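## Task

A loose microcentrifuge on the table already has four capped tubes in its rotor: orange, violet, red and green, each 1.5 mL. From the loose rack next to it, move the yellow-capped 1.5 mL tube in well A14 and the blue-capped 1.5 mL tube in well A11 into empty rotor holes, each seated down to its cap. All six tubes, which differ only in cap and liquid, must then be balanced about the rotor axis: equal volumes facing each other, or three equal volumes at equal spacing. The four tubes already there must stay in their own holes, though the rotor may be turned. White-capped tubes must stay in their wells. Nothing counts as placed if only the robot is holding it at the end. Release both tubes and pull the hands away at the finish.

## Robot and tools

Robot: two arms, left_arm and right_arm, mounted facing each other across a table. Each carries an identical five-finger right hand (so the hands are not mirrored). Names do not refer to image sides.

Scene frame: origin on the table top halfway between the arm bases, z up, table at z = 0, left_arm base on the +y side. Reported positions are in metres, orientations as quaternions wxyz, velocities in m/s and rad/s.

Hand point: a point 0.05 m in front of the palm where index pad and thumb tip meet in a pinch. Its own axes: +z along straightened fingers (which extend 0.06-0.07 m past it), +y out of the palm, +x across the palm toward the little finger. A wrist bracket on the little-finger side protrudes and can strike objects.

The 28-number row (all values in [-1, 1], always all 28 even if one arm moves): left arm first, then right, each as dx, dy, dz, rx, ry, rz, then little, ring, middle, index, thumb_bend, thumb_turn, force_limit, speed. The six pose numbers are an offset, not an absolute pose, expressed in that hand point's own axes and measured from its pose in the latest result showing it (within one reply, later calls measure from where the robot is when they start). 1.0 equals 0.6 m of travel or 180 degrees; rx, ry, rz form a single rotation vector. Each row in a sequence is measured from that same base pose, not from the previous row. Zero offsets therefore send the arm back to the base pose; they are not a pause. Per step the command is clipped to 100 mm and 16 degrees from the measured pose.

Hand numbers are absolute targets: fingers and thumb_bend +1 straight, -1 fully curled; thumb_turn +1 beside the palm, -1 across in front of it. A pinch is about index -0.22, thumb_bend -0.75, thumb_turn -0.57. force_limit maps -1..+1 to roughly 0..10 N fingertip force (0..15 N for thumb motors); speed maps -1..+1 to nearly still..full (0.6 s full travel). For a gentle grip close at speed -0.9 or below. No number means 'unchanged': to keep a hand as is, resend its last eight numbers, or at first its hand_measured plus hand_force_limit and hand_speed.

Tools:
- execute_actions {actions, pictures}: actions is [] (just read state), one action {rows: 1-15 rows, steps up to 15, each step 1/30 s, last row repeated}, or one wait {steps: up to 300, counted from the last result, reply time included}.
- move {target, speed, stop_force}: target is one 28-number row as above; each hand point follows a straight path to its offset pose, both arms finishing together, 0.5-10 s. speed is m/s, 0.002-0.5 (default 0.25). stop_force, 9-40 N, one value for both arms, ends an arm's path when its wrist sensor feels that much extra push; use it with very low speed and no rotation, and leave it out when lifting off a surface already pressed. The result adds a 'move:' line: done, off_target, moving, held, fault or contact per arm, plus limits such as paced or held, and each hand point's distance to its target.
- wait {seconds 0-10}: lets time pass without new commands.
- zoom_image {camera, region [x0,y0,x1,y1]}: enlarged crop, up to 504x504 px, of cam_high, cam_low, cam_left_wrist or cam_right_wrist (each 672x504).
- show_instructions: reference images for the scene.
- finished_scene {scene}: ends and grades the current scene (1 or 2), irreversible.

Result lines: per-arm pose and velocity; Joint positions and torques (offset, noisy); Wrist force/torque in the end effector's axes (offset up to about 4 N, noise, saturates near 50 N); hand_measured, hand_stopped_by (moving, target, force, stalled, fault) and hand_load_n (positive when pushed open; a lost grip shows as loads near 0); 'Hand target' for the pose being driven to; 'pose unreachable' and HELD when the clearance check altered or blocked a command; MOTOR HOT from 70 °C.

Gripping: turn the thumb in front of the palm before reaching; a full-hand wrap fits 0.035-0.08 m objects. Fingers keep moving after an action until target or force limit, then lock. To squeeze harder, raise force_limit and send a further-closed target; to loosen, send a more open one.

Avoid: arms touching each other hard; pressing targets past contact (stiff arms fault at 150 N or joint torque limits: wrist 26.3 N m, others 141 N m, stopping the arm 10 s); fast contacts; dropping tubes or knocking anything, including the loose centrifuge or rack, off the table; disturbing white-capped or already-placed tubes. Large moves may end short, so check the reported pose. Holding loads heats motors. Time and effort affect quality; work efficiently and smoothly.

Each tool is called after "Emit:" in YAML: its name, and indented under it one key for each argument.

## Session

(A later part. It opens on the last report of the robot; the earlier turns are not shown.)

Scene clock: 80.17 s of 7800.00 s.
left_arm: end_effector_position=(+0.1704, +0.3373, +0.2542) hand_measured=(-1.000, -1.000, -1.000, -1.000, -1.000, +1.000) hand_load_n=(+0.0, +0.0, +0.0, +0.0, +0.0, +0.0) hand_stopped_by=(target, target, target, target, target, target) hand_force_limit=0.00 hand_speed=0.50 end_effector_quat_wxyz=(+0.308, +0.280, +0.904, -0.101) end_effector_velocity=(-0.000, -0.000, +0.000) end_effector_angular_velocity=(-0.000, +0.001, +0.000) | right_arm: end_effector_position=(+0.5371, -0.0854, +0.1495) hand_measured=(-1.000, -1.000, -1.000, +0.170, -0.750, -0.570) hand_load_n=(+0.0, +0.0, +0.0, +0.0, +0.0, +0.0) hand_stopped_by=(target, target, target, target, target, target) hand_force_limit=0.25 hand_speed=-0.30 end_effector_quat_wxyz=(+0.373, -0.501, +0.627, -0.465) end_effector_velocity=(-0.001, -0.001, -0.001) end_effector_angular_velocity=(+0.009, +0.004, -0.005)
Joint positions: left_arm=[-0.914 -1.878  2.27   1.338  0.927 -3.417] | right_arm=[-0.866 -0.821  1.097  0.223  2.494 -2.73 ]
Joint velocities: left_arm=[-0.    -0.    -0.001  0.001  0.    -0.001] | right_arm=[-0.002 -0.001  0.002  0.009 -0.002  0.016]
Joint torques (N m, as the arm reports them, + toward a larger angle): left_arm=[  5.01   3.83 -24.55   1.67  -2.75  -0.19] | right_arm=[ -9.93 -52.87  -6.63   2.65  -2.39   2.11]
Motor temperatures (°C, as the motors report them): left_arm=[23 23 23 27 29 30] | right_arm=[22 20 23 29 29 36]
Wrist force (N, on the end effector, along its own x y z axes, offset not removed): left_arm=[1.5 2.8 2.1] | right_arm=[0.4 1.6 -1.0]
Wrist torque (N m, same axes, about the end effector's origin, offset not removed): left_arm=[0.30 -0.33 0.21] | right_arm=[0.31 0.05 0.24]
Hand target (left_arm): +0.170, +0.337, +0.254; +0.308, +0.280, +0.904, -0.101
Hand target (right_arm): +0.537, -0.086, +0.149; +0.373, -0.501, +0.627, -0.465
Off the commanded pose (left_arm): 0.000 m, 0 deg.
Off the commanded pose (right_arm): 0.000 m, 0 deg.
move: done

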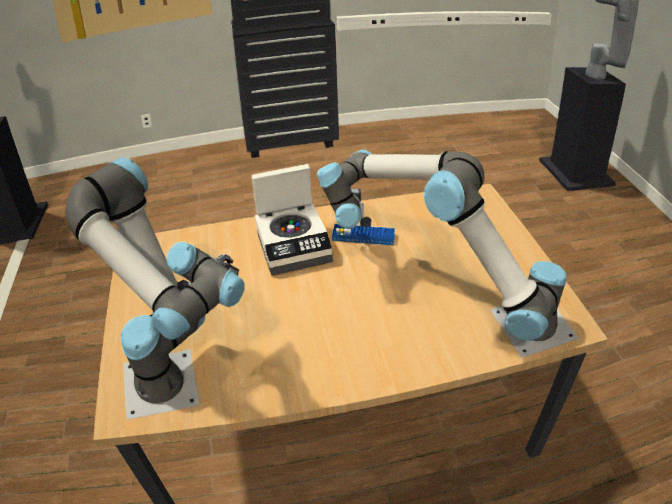

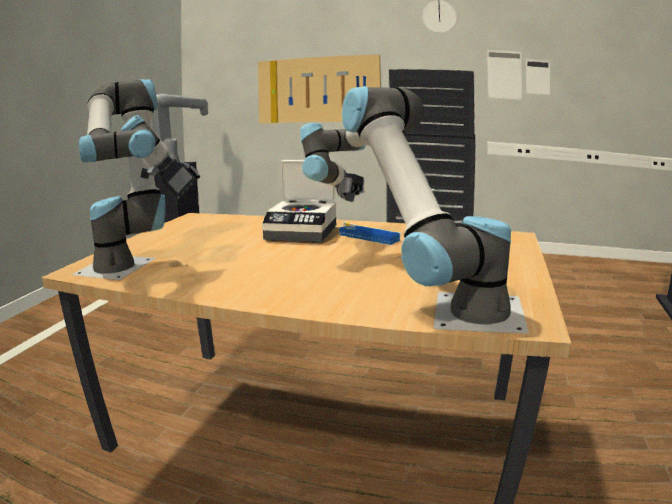

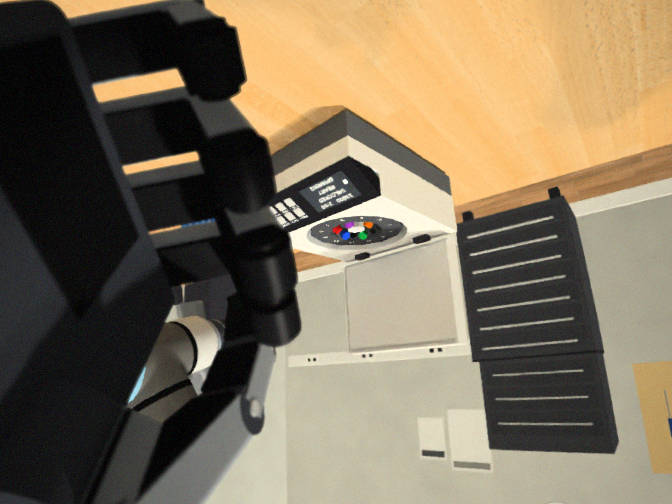

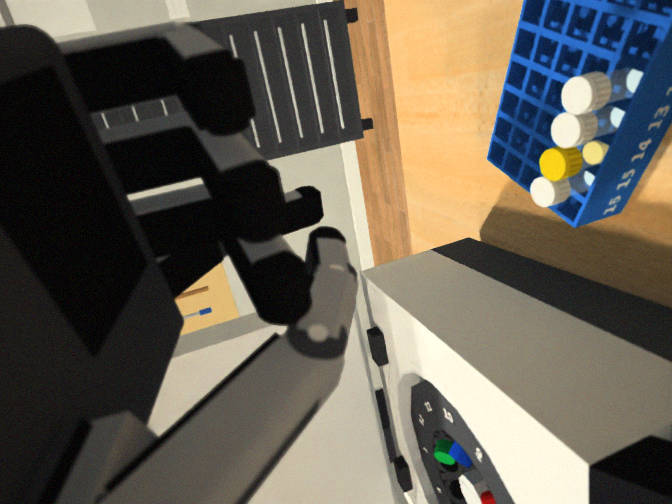

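Emit:
move:
  target: [0,0,0,0,0,0,-1,-1,-1,-1,-1,1,0,0.5, 0.0006,0.134,0.0375,0,0,0,-1,-1,-1,0.17,-0.75,-0.57,0.25,-0.3]
  speed: 0.07

Emit:
zoom_image:
  camera: "cam_right_wrist"
  region: [260,110,480,310]

Scene clock: 82.37 s of 7800.00 s.
left_arm: end_effector_position=(+0.1704, +0.3373, +0.2542) hand_measured=(-1.000, -1.000, -1.000, -1.000, -1.000, +1.000) hand_load_n=(+0.0, +0.0, +0.0, +0.0, +0.0, +0.0) hand_stopped_by=(target, target, target, target, target, target) hand_force_limit=0.00 hand_speed=0.50 end_effector_quat_wxyz=(+0.308, +0.280, +0.904, -0.101) end_effector_velocity=(+0.000, +0.000, -0.000) end_effector_angular_velocity=(-0.000, +0.000, +0.000) | right_arm: end_effector_position=(+0.5355, -0.0852, +0.0662) hand_measured=(-1.000, -1.000, -1.000, +0.170, -0.750, -0.570) hand_load_n=(+0.0, +0.0, +0.0, +0.0, +0.0, +0.0) hand_stopped_by=(target, target, target, target, target, target) hand_force_limit=0.25 hand_speed=-0.30 end_effector_quat_wxyz=(+0.373, -0.501, +0.627, -0.465) end_effector_velocity=(-0.000, +0.001, -0.002) end_effector_angular_velocity=(-0.001, +0.001, +0.003)
Joint positions: left_arm=[-0.914 -1.878  2.27   1.338  0.927 -3.417] | right_arm=[-0.864 -0.747  1.189  0.058  2.496 -2.728]
Joint velocities: left_arm=[-0.001 -0.001  0.001  0.     0.    -0.001] | right_arm=[-0.     0.002  0.002 -0.004 -0.003 -0.002]
Joint torques (N m, as the arm reports them, + toward a larger angle): left_arm=[  6.5    2.59 -24.7    1.71  -2.84  -0.24] | right_arm=[  6.76 -41.58  -5.81  -2.09   2.42  -2.67]
Motor temperatures (°C, as the motors report them): left_arm=[23 23 23 27 29 30] | right_arm=[22 20 23 29 29 36]
Wrist force (N, on the end effector, along its own x y z axes, offset not removed): left_arm=[2.1 1.6 4.5] | right_arm=[1.4 0.3 -1.7]
Wrist torque (N m, same axes, about the end effector's origin, offset not removed): left_arm=[0.01 -0.54 0.10] | right_arm=[0.15 -0.11 0.41]
Hand target (left_arm): +0.170, +0.337, +0.254; +0.308, +0.280, +0.904, -0.101
Hand target (right_arm): +0.535, -0.085, +0.066; +0.373, -0.501, +0.627, -0.465
Off the commanded pose (left_arm): 0.000 m, 0 deg.
Off the commanded pose (right_arm): 0.000 m, 0 deg.
move: done

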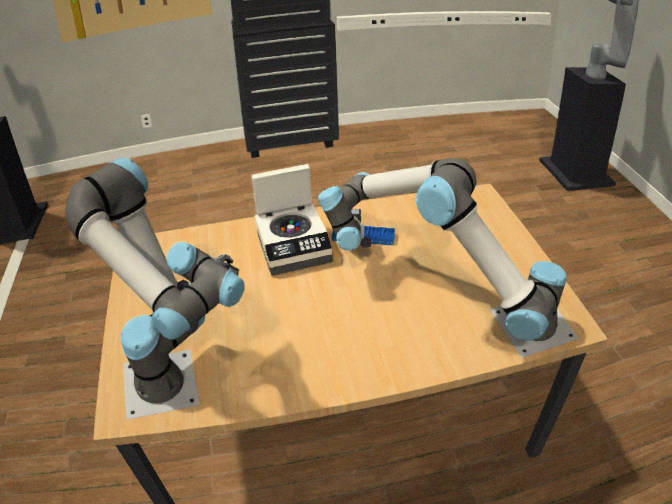

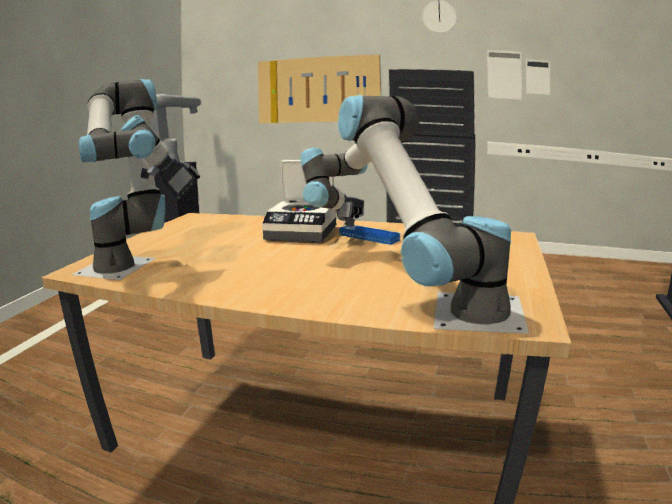

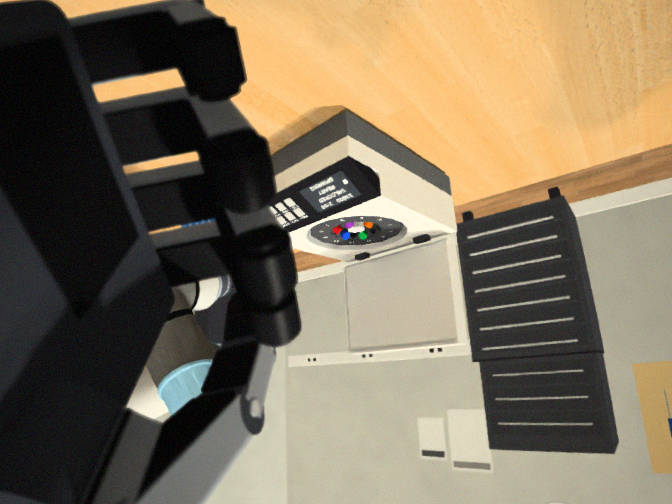

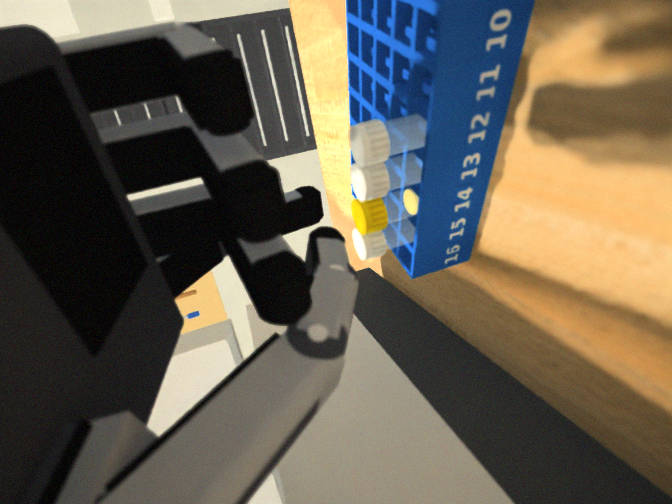

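Region (260, 110, 480, 310) of cam_right_wrist's 672x504 image, scaled by 2.291, with more detail than that image has; it fills the top 458 rows of this view, and the rest is white.

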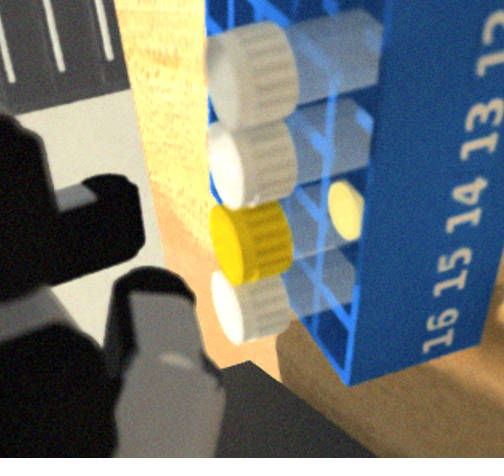

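Emit:
move:
  target: [0,0,0,0,0,0,-1,-1,-1,-1,-1,1,0,0.5, 0,0.0278,0.0083,0,0,0,-1,-1,-1,0.17,-0.75,-0.57,0.25,-0.3]
  speed: 0.015
  stop_force: 10

Scene clock: 84.33 s of 7800.00 s.
left_arm: end_effector_position=(+0.1704, +0.3373, +0.2542) hand_measured=(-1.000, -1.000, -1.000, -1.000, -1.000, +1.000) hand_load_n=(+0.0, +0.0, +0.0, +0.0, +0.0, +0.0) hand_stopped_by=(target, target, target, target, target, target) hand_force_limit=0.00 hand_speed=0.50 end_effector_quat_wxyz=(+0.308, +0.280, +0.904, -0.101) end_effector_velocity=(-0.000, -0.000, +0.000) end_effector_angular_velocity=(+0.001, -0.001, -0.002) | right_arm: end_effector_position=(+0.5354, -0.0852, +0.0490) hand_measured=(-1.000, -1.000, -1.000, +0.170, -0.750, -0.570) hand_load_n=(+0.0, +0.0, +0.0, +0.0, +0.0, +0.0) hand_stopped_by=(target, target, target, target, target, target) hand_force_limit=0.25 hand_speed=-0.30 end_effector_quat_wxyz=(+0.373, -0.501, +0.627, -0.465) end_effector_velocity=(+0.000, -0.000, -0.002) end_effector_angular_velocity=(-0.000, -0.001, -0.002)
Joint positions: left_arm=[-0.914 -1.878  2.27   1.338  0.927 -3.417] | right_arm=[-0.864 -0.728  1.201  0.026  2.496 -2.728]
Joint velocities: left_arm=[-0.001  0.     0.001  0.    -0.     0.001] | right_arm=[-0.     0.002  0.001 -0.004  0.002 -0.   ]
Joint torques (N m, as the arm reports them, + toward a larger angle): left_arm=[  5.51   3.14 -23.6    1.57  -2.82  -0.3 ] | right_arm=[  7.85 -43.53  -5.83  -1.76   2.62   1.94]
Motor temperatures (°C, as the motors report them): left_arm=[23 23 23 27 29 30] | right_arm=[22 20 23 29 29 36]
Wrist force (N, on the end effector, along its own x y z axes, offset not removed): left_arm=[1.6 1.0 1.1] | right_arm=[-0.5 4.9 -1.9]
Wrist torque (N m, same axes, about the end effector's origin, offset not removed): left_arm=[0.09 -0.38 0.02] | right_arm=[0.90 0.16 0.30]
Hand target (left_arm): +0.170, +0.337, +0.254; +0.308, +0.280, +0.904, -0.101
Hand target (right_arm): +0.535, -0.085, +0.049; +0.373, -0.501, +0.627, -0.465
Off the commanded pose (left_arm): 0.000 m, 0 deg.
Off the commanded pose (right_arm): 0.000 m, 0 deg.
move: done

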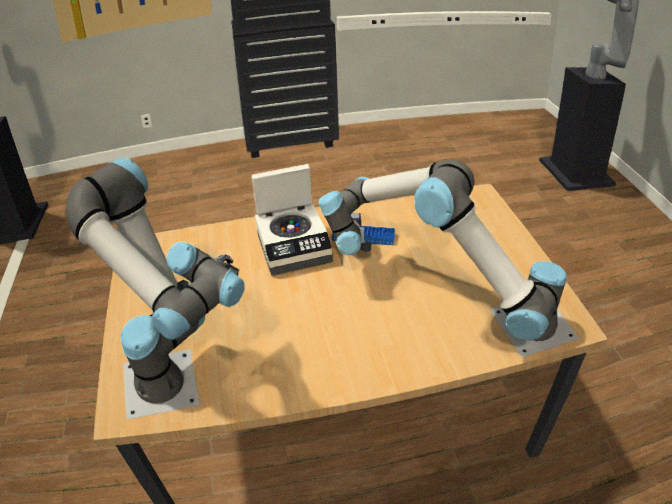

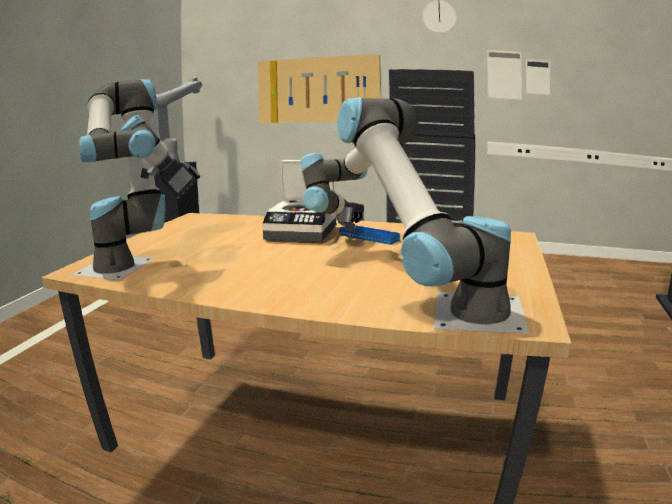

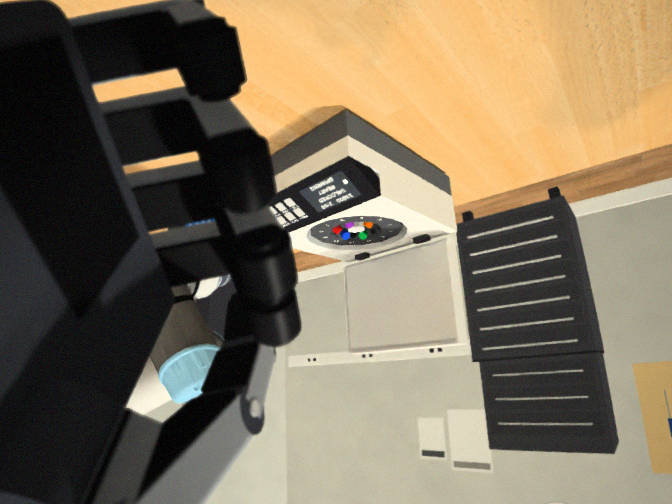

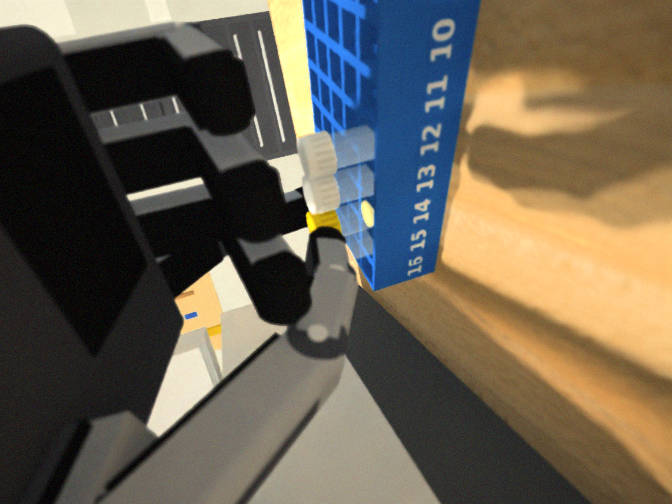

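Emit:
move:
  target: [0,0,0,0,0,0,-1,-1,-1,-1,-1,1,0,0.5, 0.0017,-0.0003,0.002,0,0,0,-1,-1,-1,-0.25,-0.75,-0.57,0.25,-0.9]
  speed: 0.01

Emit:
move:
  target: [0,0,0,0,0,0,-1,-1,-1,-1,-1,1,0,0.5, 0,-0.019,-0.0057,0,0,0,-1,-1,-1,-0.25,-0.75,-0.57,0.25,-0.9]
  speed: 0.02

Emit:
zoom_image:
  camera: "cam_right_wrist"
  region: [260,110,480,310]

Scene clock: 86.93 s of 7800.00 s.
left_arm: end_effector_position=(+0.1704, +0.3373, +0.2542) hand_measured=(-1.000, -1.000, -1.000, -1.000, -1.000, +1.000) hand_load_n=(+0.0, +0.0, +0.0, +0.0, +0.0, +0.0) hand_stopped_by=(target, target, target, target, target, target) hand_force_limit=0.00 hand_speed=0.50 end_effector_quat_wxyz=(+0.308, +0.280, +0.904, -0.101) end_effector_velocity=(-0.000, -0.000, -0.000) end_effector_angular_velocity=(+0.000, -0.000, -0.000) | right_arm: end_effector_position=(+0.5364, -0.0865, +0.0488) hand_measured=(-1.000, -1.000, -1.000, -0.044, -0.750, -0.570) hand_load_n=(+0.0, +0.0, +0.0, +7.0, +1.0, +0.0) hand_stopped_by=(target, target, target, force, target, target) hand_force_limit=0.25 hand_speed=-0.90 end_effector_quat_wxyz=(+0.373, -0.501, +0.627, -0.465) end_effector_velocity=(-0.000, -0.000, -0.001) end_effector_angular_velocity=(-0.001, +0.001, +0.001)
Joint positions: left_arm=[-0.914 -1.878  2.27   1.338  0.927 -3.417] | right_arm=[-0.867 -0.729  1.204  0.023  2.493 -2.73 ]
Joint velocities: left_arm=[-0.     0.001 -0.    -0.    -0.    -0.   ] | right_arm=[ 0.     0.     0.001 -0.    -0.    -0.   ]
Joint torques (N m, as the arm reports them, + toward a larger angle): left_arm=[  5.83   2.46 -24.14   1.55  -2.9   -0.2 ] | right_arm=[ -8.69 -54.28  -4.65  -2.    -2.24  -2.24]
Motor temperatures (°C, as the motors report them): left_arm=[23 23 23 27 29 30] | right_arm=[22 20 23 29 29 36]
Wrist force (N, on the end effector, along its own x y z axes, offset not removed): left_arm=[1.0 5.2 1.6] | right_arm=[3.7 1.6 -1.5]
Wrist torque (N m, same axes, about the end effector's origin, offset not removed): left_arm=[0.61 -0.06 0.14] | right_arm=[0.34 -0.47 0.45]
Hand target (left_arm): +0.170, +0.337, +0.254; +0.308, +0.280, +0.904, -0.101
Hand target (right_arm): +0.536, -0.086, +0.049; +0.373, -0.501, +0.627, -0.465
Off the commanded pose (left_arm): 0.000 m, 0 deg.
Off the commanded pose (right_arm): 0.000 m, 0 deg.
move: done

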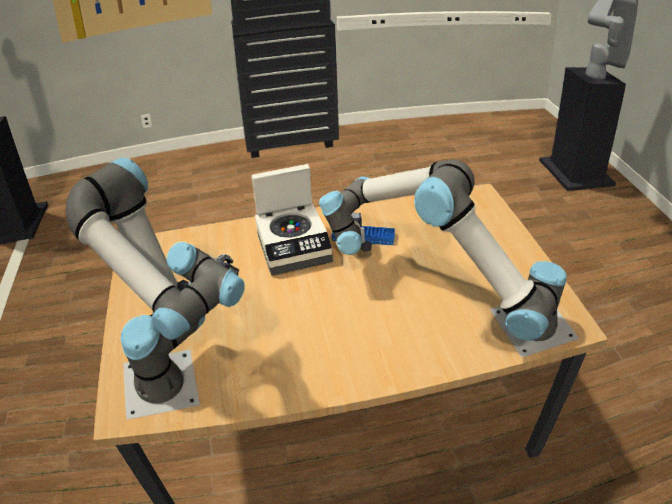

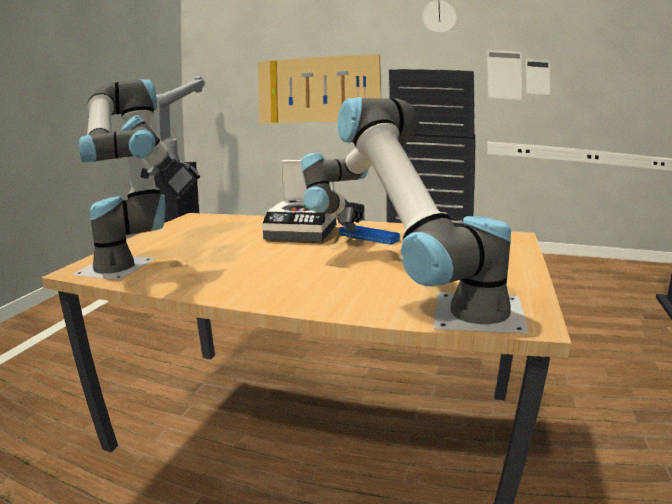

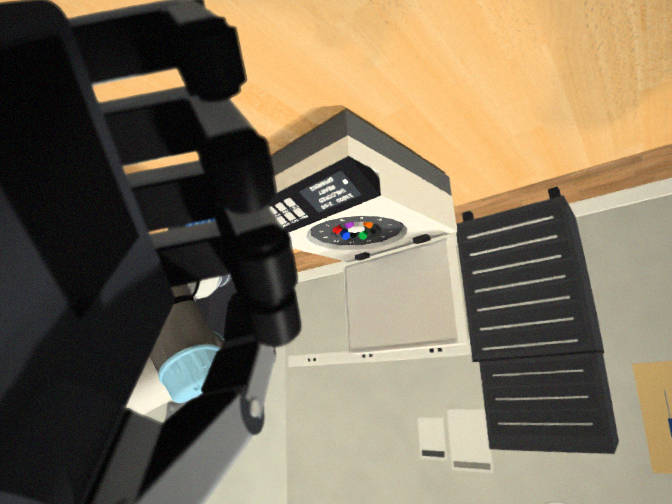

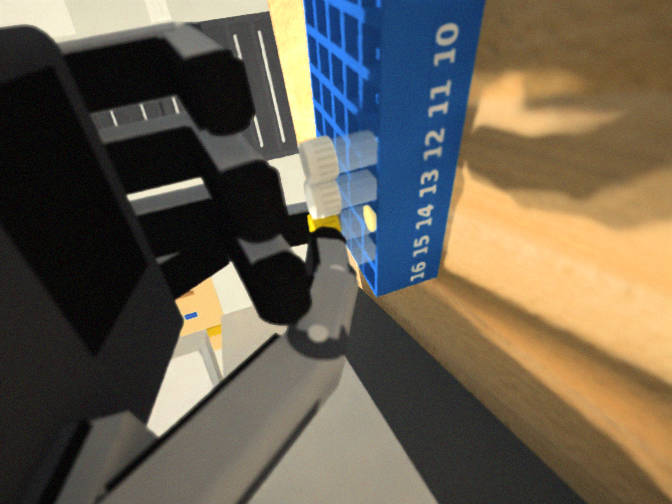

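Scene clock: 87.83 s of 7800.00 s.
left_arm: end_effector_position=(+0.1704, +0.3373, +0.2542) hand_measured=(-1.000, -1.000, -1.000, -1.000, -1.000, +1.000) hand_load_n=(+0.0, +0.0, +0.0, +0.0, +0.0, +0.0) hand_stopped_by=(target, target, target, target, target, target) hand_force_limit=0.00 hand_speed=0.50 end_effector_quat_wxyz=(+0.308, +0.280, +0.904, -0.101) end_effector_velocity=(-0.000, -0.000, +0.000) end_effector_angular_velocity=(-0.001, +0.001, -0.000) | right_arm: end_effector_position=(+0.5364, -0.0865, +0.0605) hand_measured=(-1.000, -1.000, -1.000, -0.044, -0.750, -0.570) hand_load_n=(+0.0, +0.0, +0.0, +7.0, +0.5, +0.0) hand_stopped_by=(target, target, target, force, target, target) hand_force_limit=0.25 hand_speed=-0.90 end_effector_quat_wxyz=(+0.373, -0.501, +0.627, -0.465) end_effector_velocity=(+0.000, +0.000, +0.002) end_effector_angular_velocity=(+0.001, +0.000, +0.001)
Joint positions: left_arm=[-0.914 -1.878  2.27   1.338  0.927 -3.417] | right_arm=[-0.867 -0.742  1.196  0.045  2.493 -2.73 ]
Joint velocities: left_arm=[-0.    -0.001 -0.    -0.    -0.     0.   ] | right_arm=[-0.    -0.002 -0.002  0.003 -0.002  0.   ]
Joint torques (N m, as the arm reports them, + toward a larger angle): left_arm=[  5.21   3.02 -23.81   1.65  -2.78  -0.17] | right_arm=[ -8.7  -53.01 -32.93   2.74  -2.12  -2.09]
Motor temperatures (°C, as the motors report them): left_arm=[23 23 23 27 29 30] | right_arm=[22 20 23 29 29 36]
Wrist force (N, on the end effector, along its own x y z axes, offset not removed): left_arm=[-1.6 0.2 1.8] | right_arm=[0.1 2.5 -0.7]
Wrist torque (N m, same axes, about the end effector's origin, offset not removed): left_arm=[-0.15 0.02 -0.11] | right_arm=[0.42 0.10 0.26]
Hand target (left_arm): +0.170, +0.337, +0.254; +0.308, +0.280, +0.904, -0.101
Hand target (right_arm): +0.536, -0.086, +0.061; +0.373, -0.501, +0.627, -0.465
Off the commanded pose (left_arm): 0.000 m, 0 deg.
Off the commanded pose (right_arm): 0.000 m, 0 deg.
move: done

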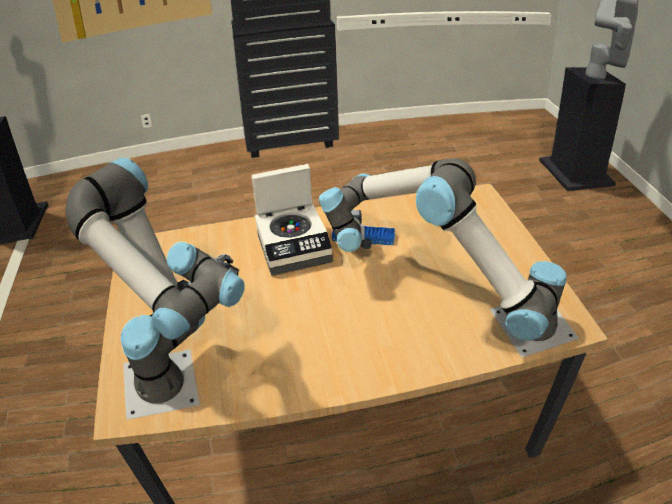

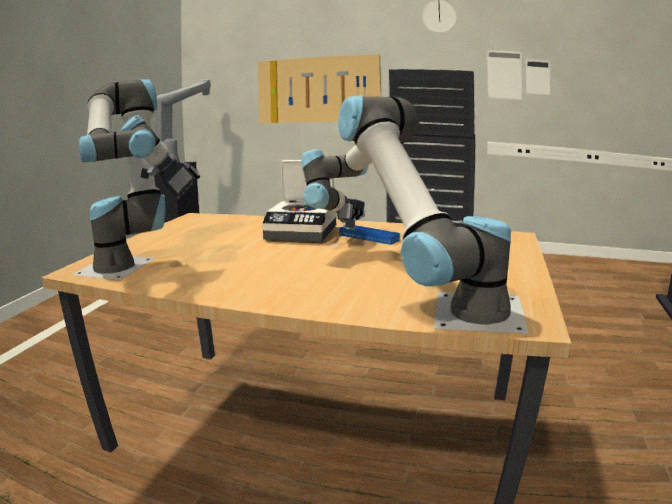

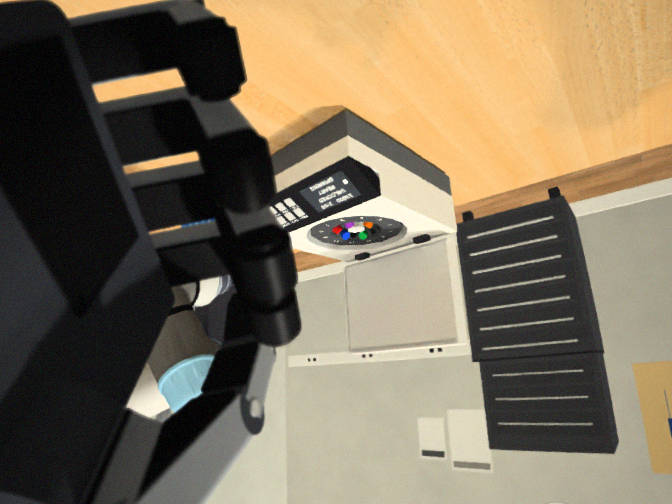

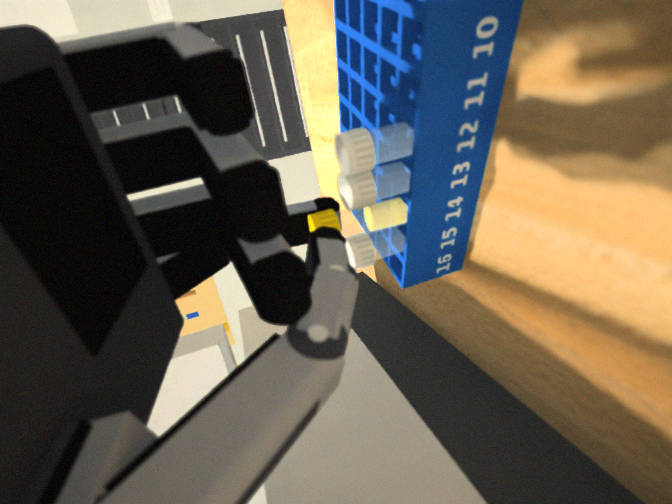

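Region (260, 110, 480, 310) of cam_right_wrist's 672x504 image, scaled by 2.291, with more detail than that image has; it fills the top 458 rows of this view, and the rest is white.

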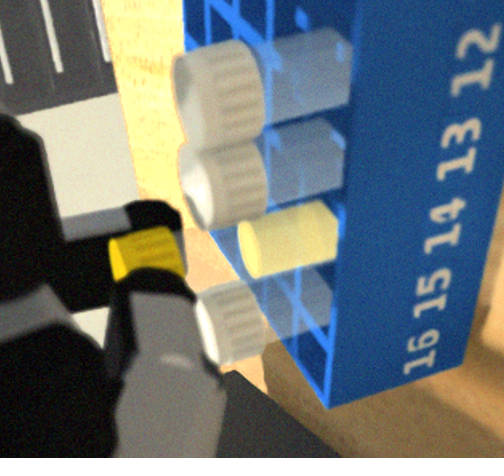

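Emit:
move:
  target: [0,0,0,0,0,0,-1,-1,-1,-1,-1,1,0,0.5, 0,-0.1916,-0.0572,0,0,0,-1,-1,-1,-0.25,-0.75,-0.57,0.25,-0.9]
  speed: 0.1

Emit:
move:
  target: [-0.157,-0.063,0.215,0,0,0,-1,-1,-1,-1,-1,1,0,0.5, -0.13,0.021,-0.0715,0.236,-0.498,-0.324,-1,-1,-1,-0.25,-0.75,-0.57,0.25,-0.9]
  speed: 0.3

Scene clock: 90.63 s of 7800.00 s.
left_arm: end_effector_position=(+0.1704, +0.3373, +0.2542) hand_measured=(-1.000, -1.000, -1.000, -1.000, -1.000, +1.000) hand_load_n=(+0.0, +0.0, +0.0, +0.0, +0.0, +0.0) hand_stopped_by=(target, target, target, target, target, target) hand_force_limit=0.00 hand_speed=0.50 end_effector_quat_wxyz=(+0.308, +0.280, +0.904, -0.101) end_effector_velocity=(+0.000, +0.000, +0.000) end_effector_angular_velocity=(+0.001, -0.000, +0.000) | right_arm: end_effector_position=(+0.5366, -0.0869, +0.1803) hand_measured=(-1.000, -1.000, -1.000, -0.044, -0.750, -0.570) hand_load_n=(+0.0, +0.0, +0.0, +7.0, +0.5, +0.0) hand_stopped_by=(target, target, target, force, target, target) hand_force_limit=0.25 hand_speed=-0.90 end_effector_quat_wxyz=(+0.373, -0.501, +0.627, -0.465) end_effector_velocity=(-0.000, -0.000, +0.002) end_effector_angular_velocity=(-0.001, +0.000, -0.002)
Joint positions: left_arm=[-0.914 -1.878  2.27   1.338  0.927 -3.417] | right_arm=[-0.867 -0.845  1.058  0.285  2.493 -2.731]
Joint velocities: left_arm=[-0.    -0.001  0.     0.001  0.    -0.   ] | right_arm=[ 0.001 -0.    -0.005  0.008  0.002  0.002]
Joint torques (N m, as the arm reports them, + toward a larger angle): left_arm=[  5.48   2.89 -24.05   1.71  -2.85  -0.23] | right_arm=[ -8.1  -51.52 -35.09   2.6    2.59   2.57]
Motor temperatures (°C, as the motors report them): left_arm=[23 23 23 27 29 30] | right_arm=[22 20 23 29 29 36]
Wrist force (N, on the end effector, along its own x y z axes, offset not removed): left_arm=[-0.5 4.2 4.6] | right_arm=[1.0 2.6 -1.5]
Wrist torque (N m, same axes, about the end effector's origin, offset not removed): left_arm=[0.35 -0.07 0.09] | right_arm=[0.46 0.03 0.31]
Hand target (left_arm): +0.170, +0.337, +0.254; +0.308, +0.280, +0.904, -0.101
Hand target (right_arm): +0.537, -0.087, +0.181; +0.373, -0.501, +0.627, -0.465
Off the commanded pose (left_arm): 0.000 m, 0 deg.
Off the commanded pose (right_arm): 0.000 m, 0 deg.
move: done

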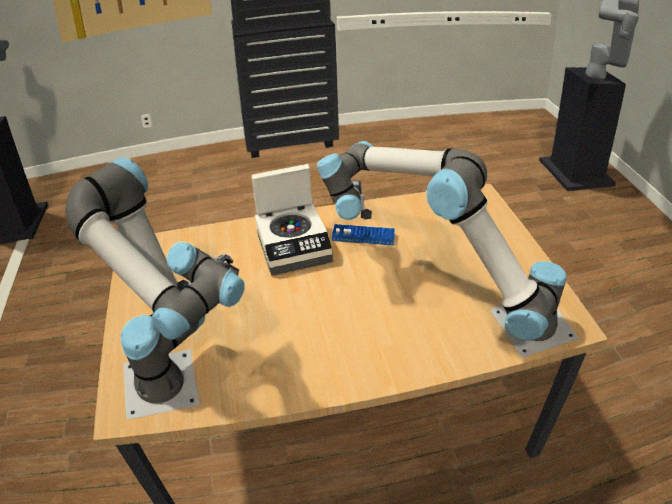

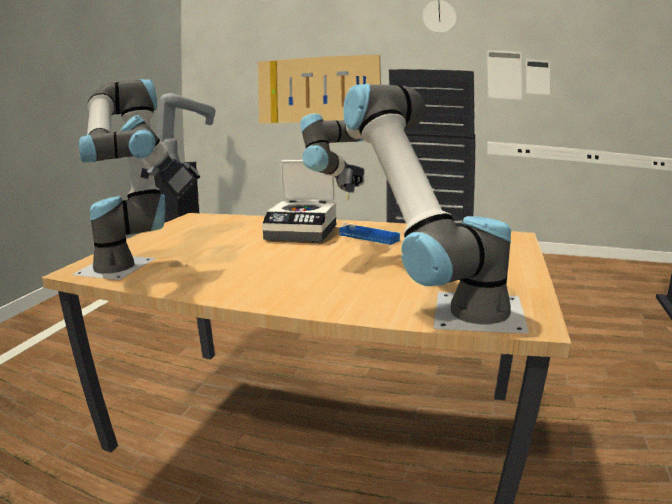

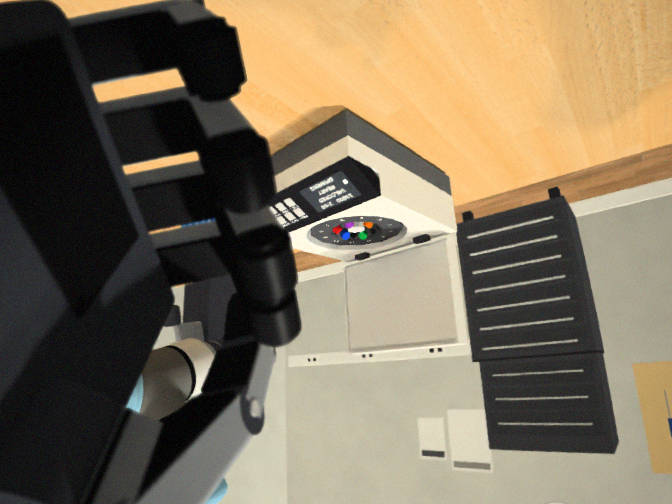

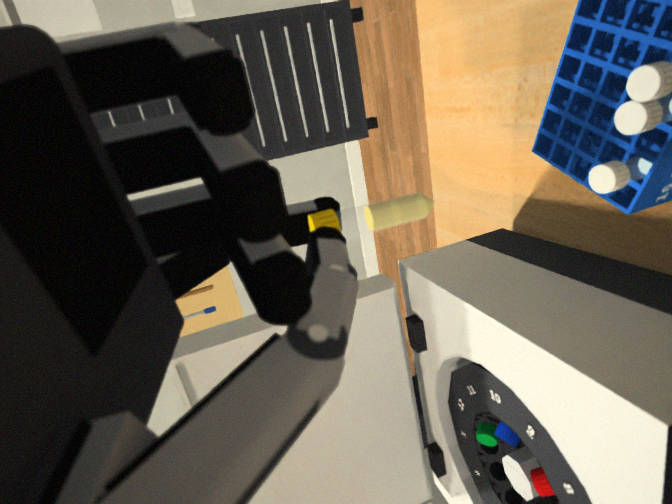

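Scene clock: 94.63 s of 7800.00 s.
left_arm: end_effector_position=(+0.2750, +0.2182, +0.2104) hand_measured=(-1.000, -1.000, -1.000, -1.000, -1.000, +1.000) hand_load_n=(+0.0, +0.0, +0.0, +0.0, +0.0, +0.0) hand_stopped_by=(target, target, target, target, target, target) hand_force_limit=0.00 hand_speed=0.50 end_effector_quat_wxyz=(+0.308, +0.280, +0.904, -0.101) end_effector_velocity=(+0.000, -0.000, -0.000) end_effector_angular_velocity=(+0.000, -0.001, -0.001) | right_arm: end_effector_position=(+0.5102, -0.0011, +0.1808) hand_measured=(-1.000, -1.000, -1.000, -0.044, -0.750, -0.570) hand_load_n=(+0.0, +0.0, +0.0, +7.0, +0.5, +0.0) hand_stopped_by=(target, target, target, force, target, target) hand_force_limit=0.25 hand_speed=-0.90 end_effector_quat_wxyz=(-0.570, +0.726, +0.268, +0.276) end_effector_velocity=(+0.001, +0.001, +0.001) end_effector_angular_velocity=(-0.009, -0.004, +0.007)
Joint positions: left_arm=[-0.213 -1.498  1.924  0.792  1.    -2.559] | right_arm=[-1.227 -0.884  1.158  0.124  0.536 -4.294]
Joint velocities: left_arm=[-0.     0.001 -0.    -0.001 -0.     0.001] | right_arm=[ 0.001  0.01  -0.022  0.031 -0.002 -0.022]
Joint torques (N m, as the arm reports them, + toward a larger angle): left_arm=[  9.64 -10.78 -27.6    0.39   1.04   1.94] | right_arm=[  7.14 -37.31 -32.18   2.22  -3.04  -2.25]
Motor temperatures (°C, as the motors report them): left_arm=[23 23 23 27 29 30] | right_arm=[22 20 23 29 29 36]
Wrist force (N, on the end effector, along its own x y z axes, offset not removed): left_arm=[-1.1 0.8 0.4] | right_arm=[0.5 -1.5 0.5]
Wrist torque (N m, same axes, about the end effector's origin, offset not removed): left_arm=[0.08 0.16 -0.16] | right_arm=[-0.09 0.05 0.26]
Hand target (left_arm): +0.275, +0.218, +0.210; +0.308, +0.280, +0.904, -0.101
Hand target (right_arm): +0.510, -0.001, +0.181; -0.570, +0.726, +0.269, +0.276
Off the commanded pose (left_arm): 0.000 m, 0 deg.
Off the commanded pose (right_arm): 0.000 m, 0 deg.
move: done

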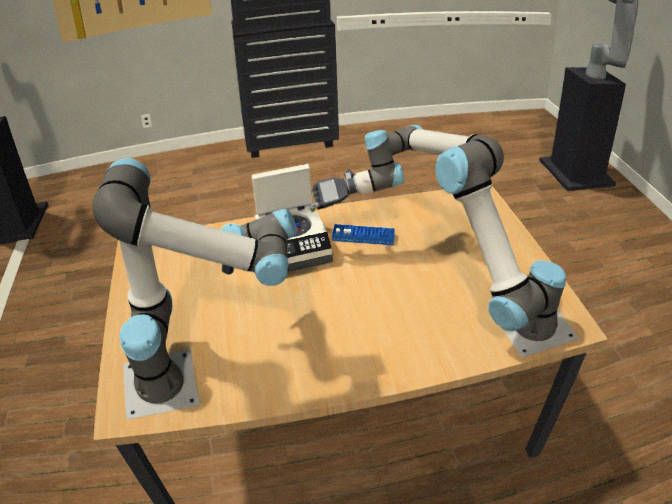

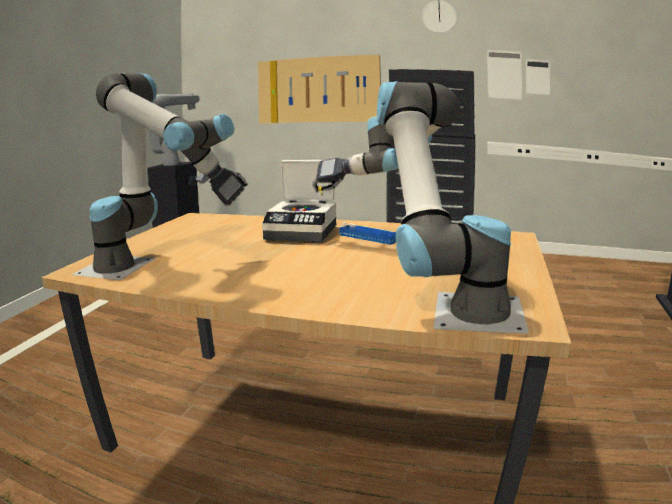

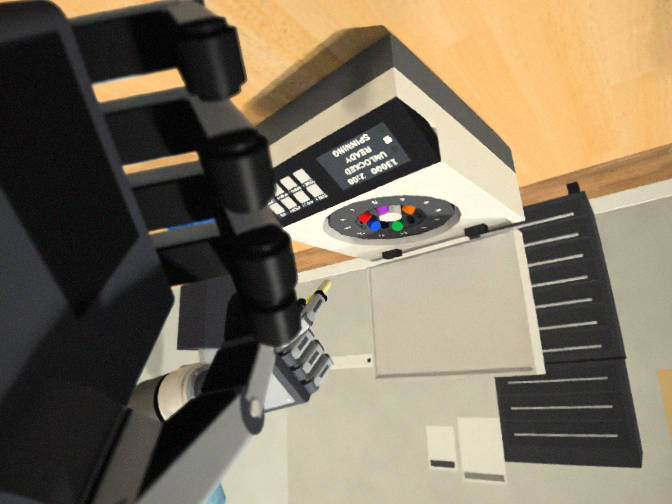

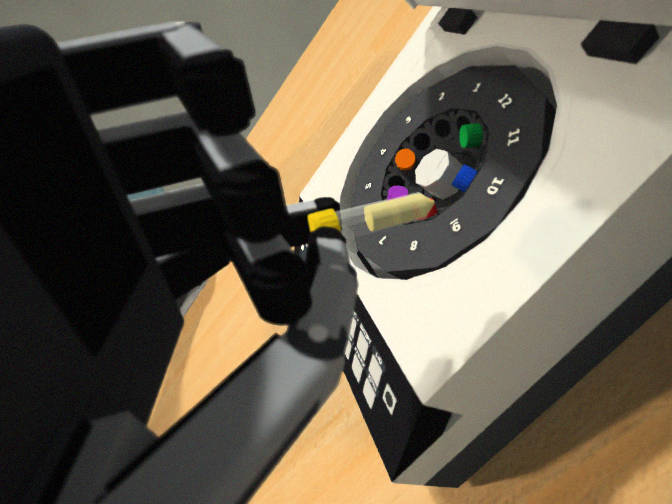

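Emit:
move:
  target: [0,0,0,0,0,0,-1,-1,-1,-1,-1,1,0,0.5, -0.02,0.0478,0.175,0,0,0,-1,-1,-1,-0.25,-0.75,-0.57,0.25,-0.9]
  speed: 0.07

Emit:
zoom_image:
  camera: "cam_right_wrist"
  region: [330,110,550,290]

Scene clock: 97.50 s of 7800.00 s.
left_arm: end_effector_position=(+0.2750, +0.2182, +0.2104) hand_measured=(-1.000, -1.000, -1.000, -1.000, -1.000, +1.000) hand_load_n=(+0.0, +0.0, +0.0, +0.0, +0.0, +0.0) hand_stopped_by=(target, target, target, target, target, target) hand_force_limit=0.00 hand_speed=0.50 end_effector_quat_wxyz=(+0.308, +0.280, +0.904, -0.101) end_effector_velocity=(+0.000, +0.000, +0.000) end_effector_angular_velocity=(-0.001, -0.000, +0.001) | right_arm: end_effector_position=(+0.5319, +0.0943, +0.1321) hand_measured=(-1.000, -1.000, -1.000, -0.044, -0.750, -0.570) hand_load_n=(+0.0, +0.0, +0.0, +7.0, +0.5, +0.0) hand_stopped_by=(target, target, target, force, target, target) hand_force_limit=0.25 hand_speed=-0.90 end_effector_quat_wxyz=(-0.570, +0.726, +0.268, +0.276) end_effector_velocity=(-0.000, +0.002, -0.001) end_effector_angular_velocity=(-0.001, +0.002, +0.002)
Joint positions: left_arm=[-0.213 -1.498  1.924  0.792  1.    -2.559] | right_arm=[-1.11  -0.66   0.877  0.118  0.646 -4.218]
Joint velocities: left_arm=[ 0.    -0.001  0.     0.    -0.001 -0.001] | right_arm=[ 0.002  0.005 -0.008  0.004  0.001  0.   ]
Joint torques (N m, as the arm reports them, + toward a larger angle): left_arm=[-10.22 -26.16 -14.21   2.23  -0.66  -1.81] | right_arm=[  6.78 -45.87 -36.06   2.17   1.59   1.97]
Motor temperatures (°C, as the motors report them): left_arm=[23 23 23 27 29 30] | right_arm=[22 20 23 29 29 36]
Wrist force (N, on the end effector, along its own x y z axes, offset not removed): left_arm=[-0.1 3.3 2.2] | right_arm=[1.8 2.6 -3.7]
Wrist torque (N m, same axes, about the end effector's origin, offset not removed): left_arm=[0.43 0.03 0.01] | right_arm=[0.74 -0.10 0.52]
Hand target (left_arm): +0.275, +0.218, +0.210; +0.308, +0.280, +0.904, -0.101
Hand target (right_arm): +0.532, +0.094, +0.132; -0.570, +0.726, +0.268, +0.276
Off the commanded pose (left_arm): 0.000 m, 0 deg.
Off the commanded pose (right_arm): 0.000 m, 0 deg.
move: done

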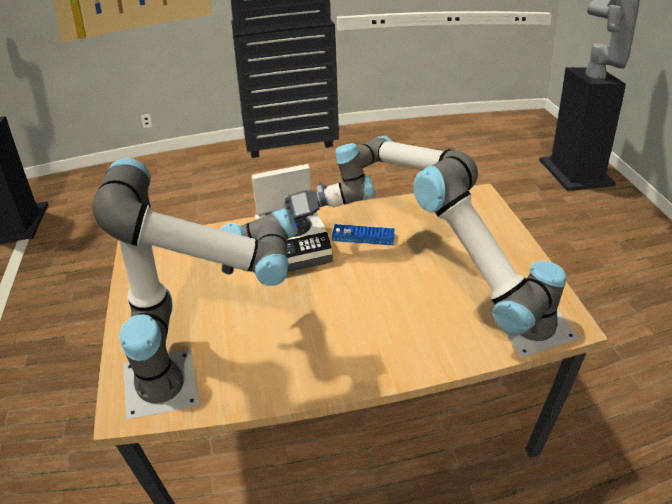

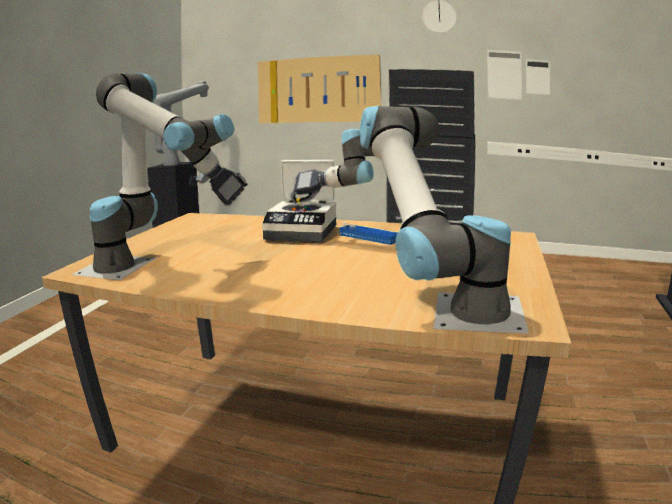

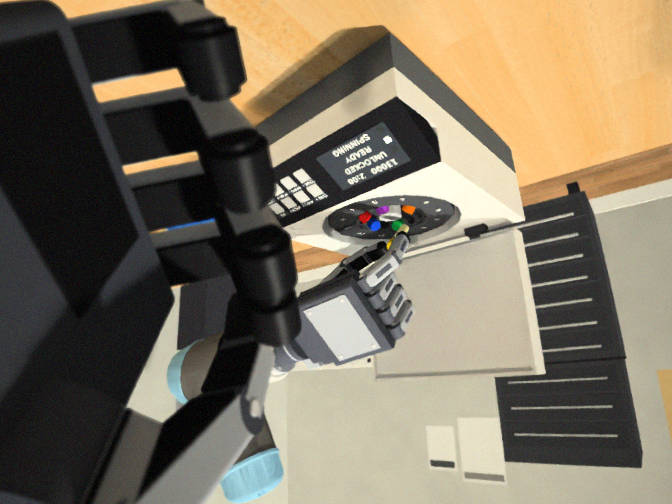

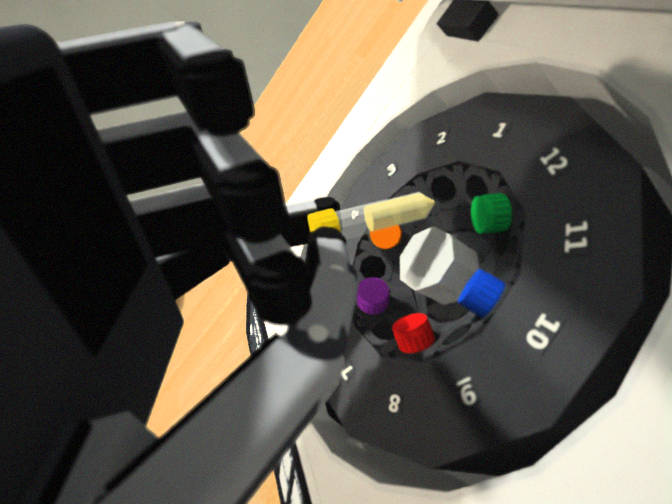

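Region (330, 110, 550, 290) of cam_right_wrist's 672x504 image, scaled by 2.291, with more detail than that image has; it fills the top 412 rows of this view, and the rest is white.

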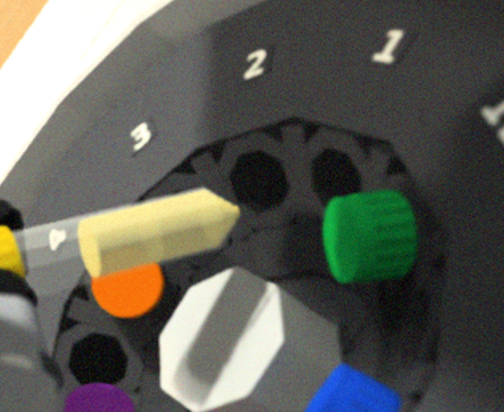

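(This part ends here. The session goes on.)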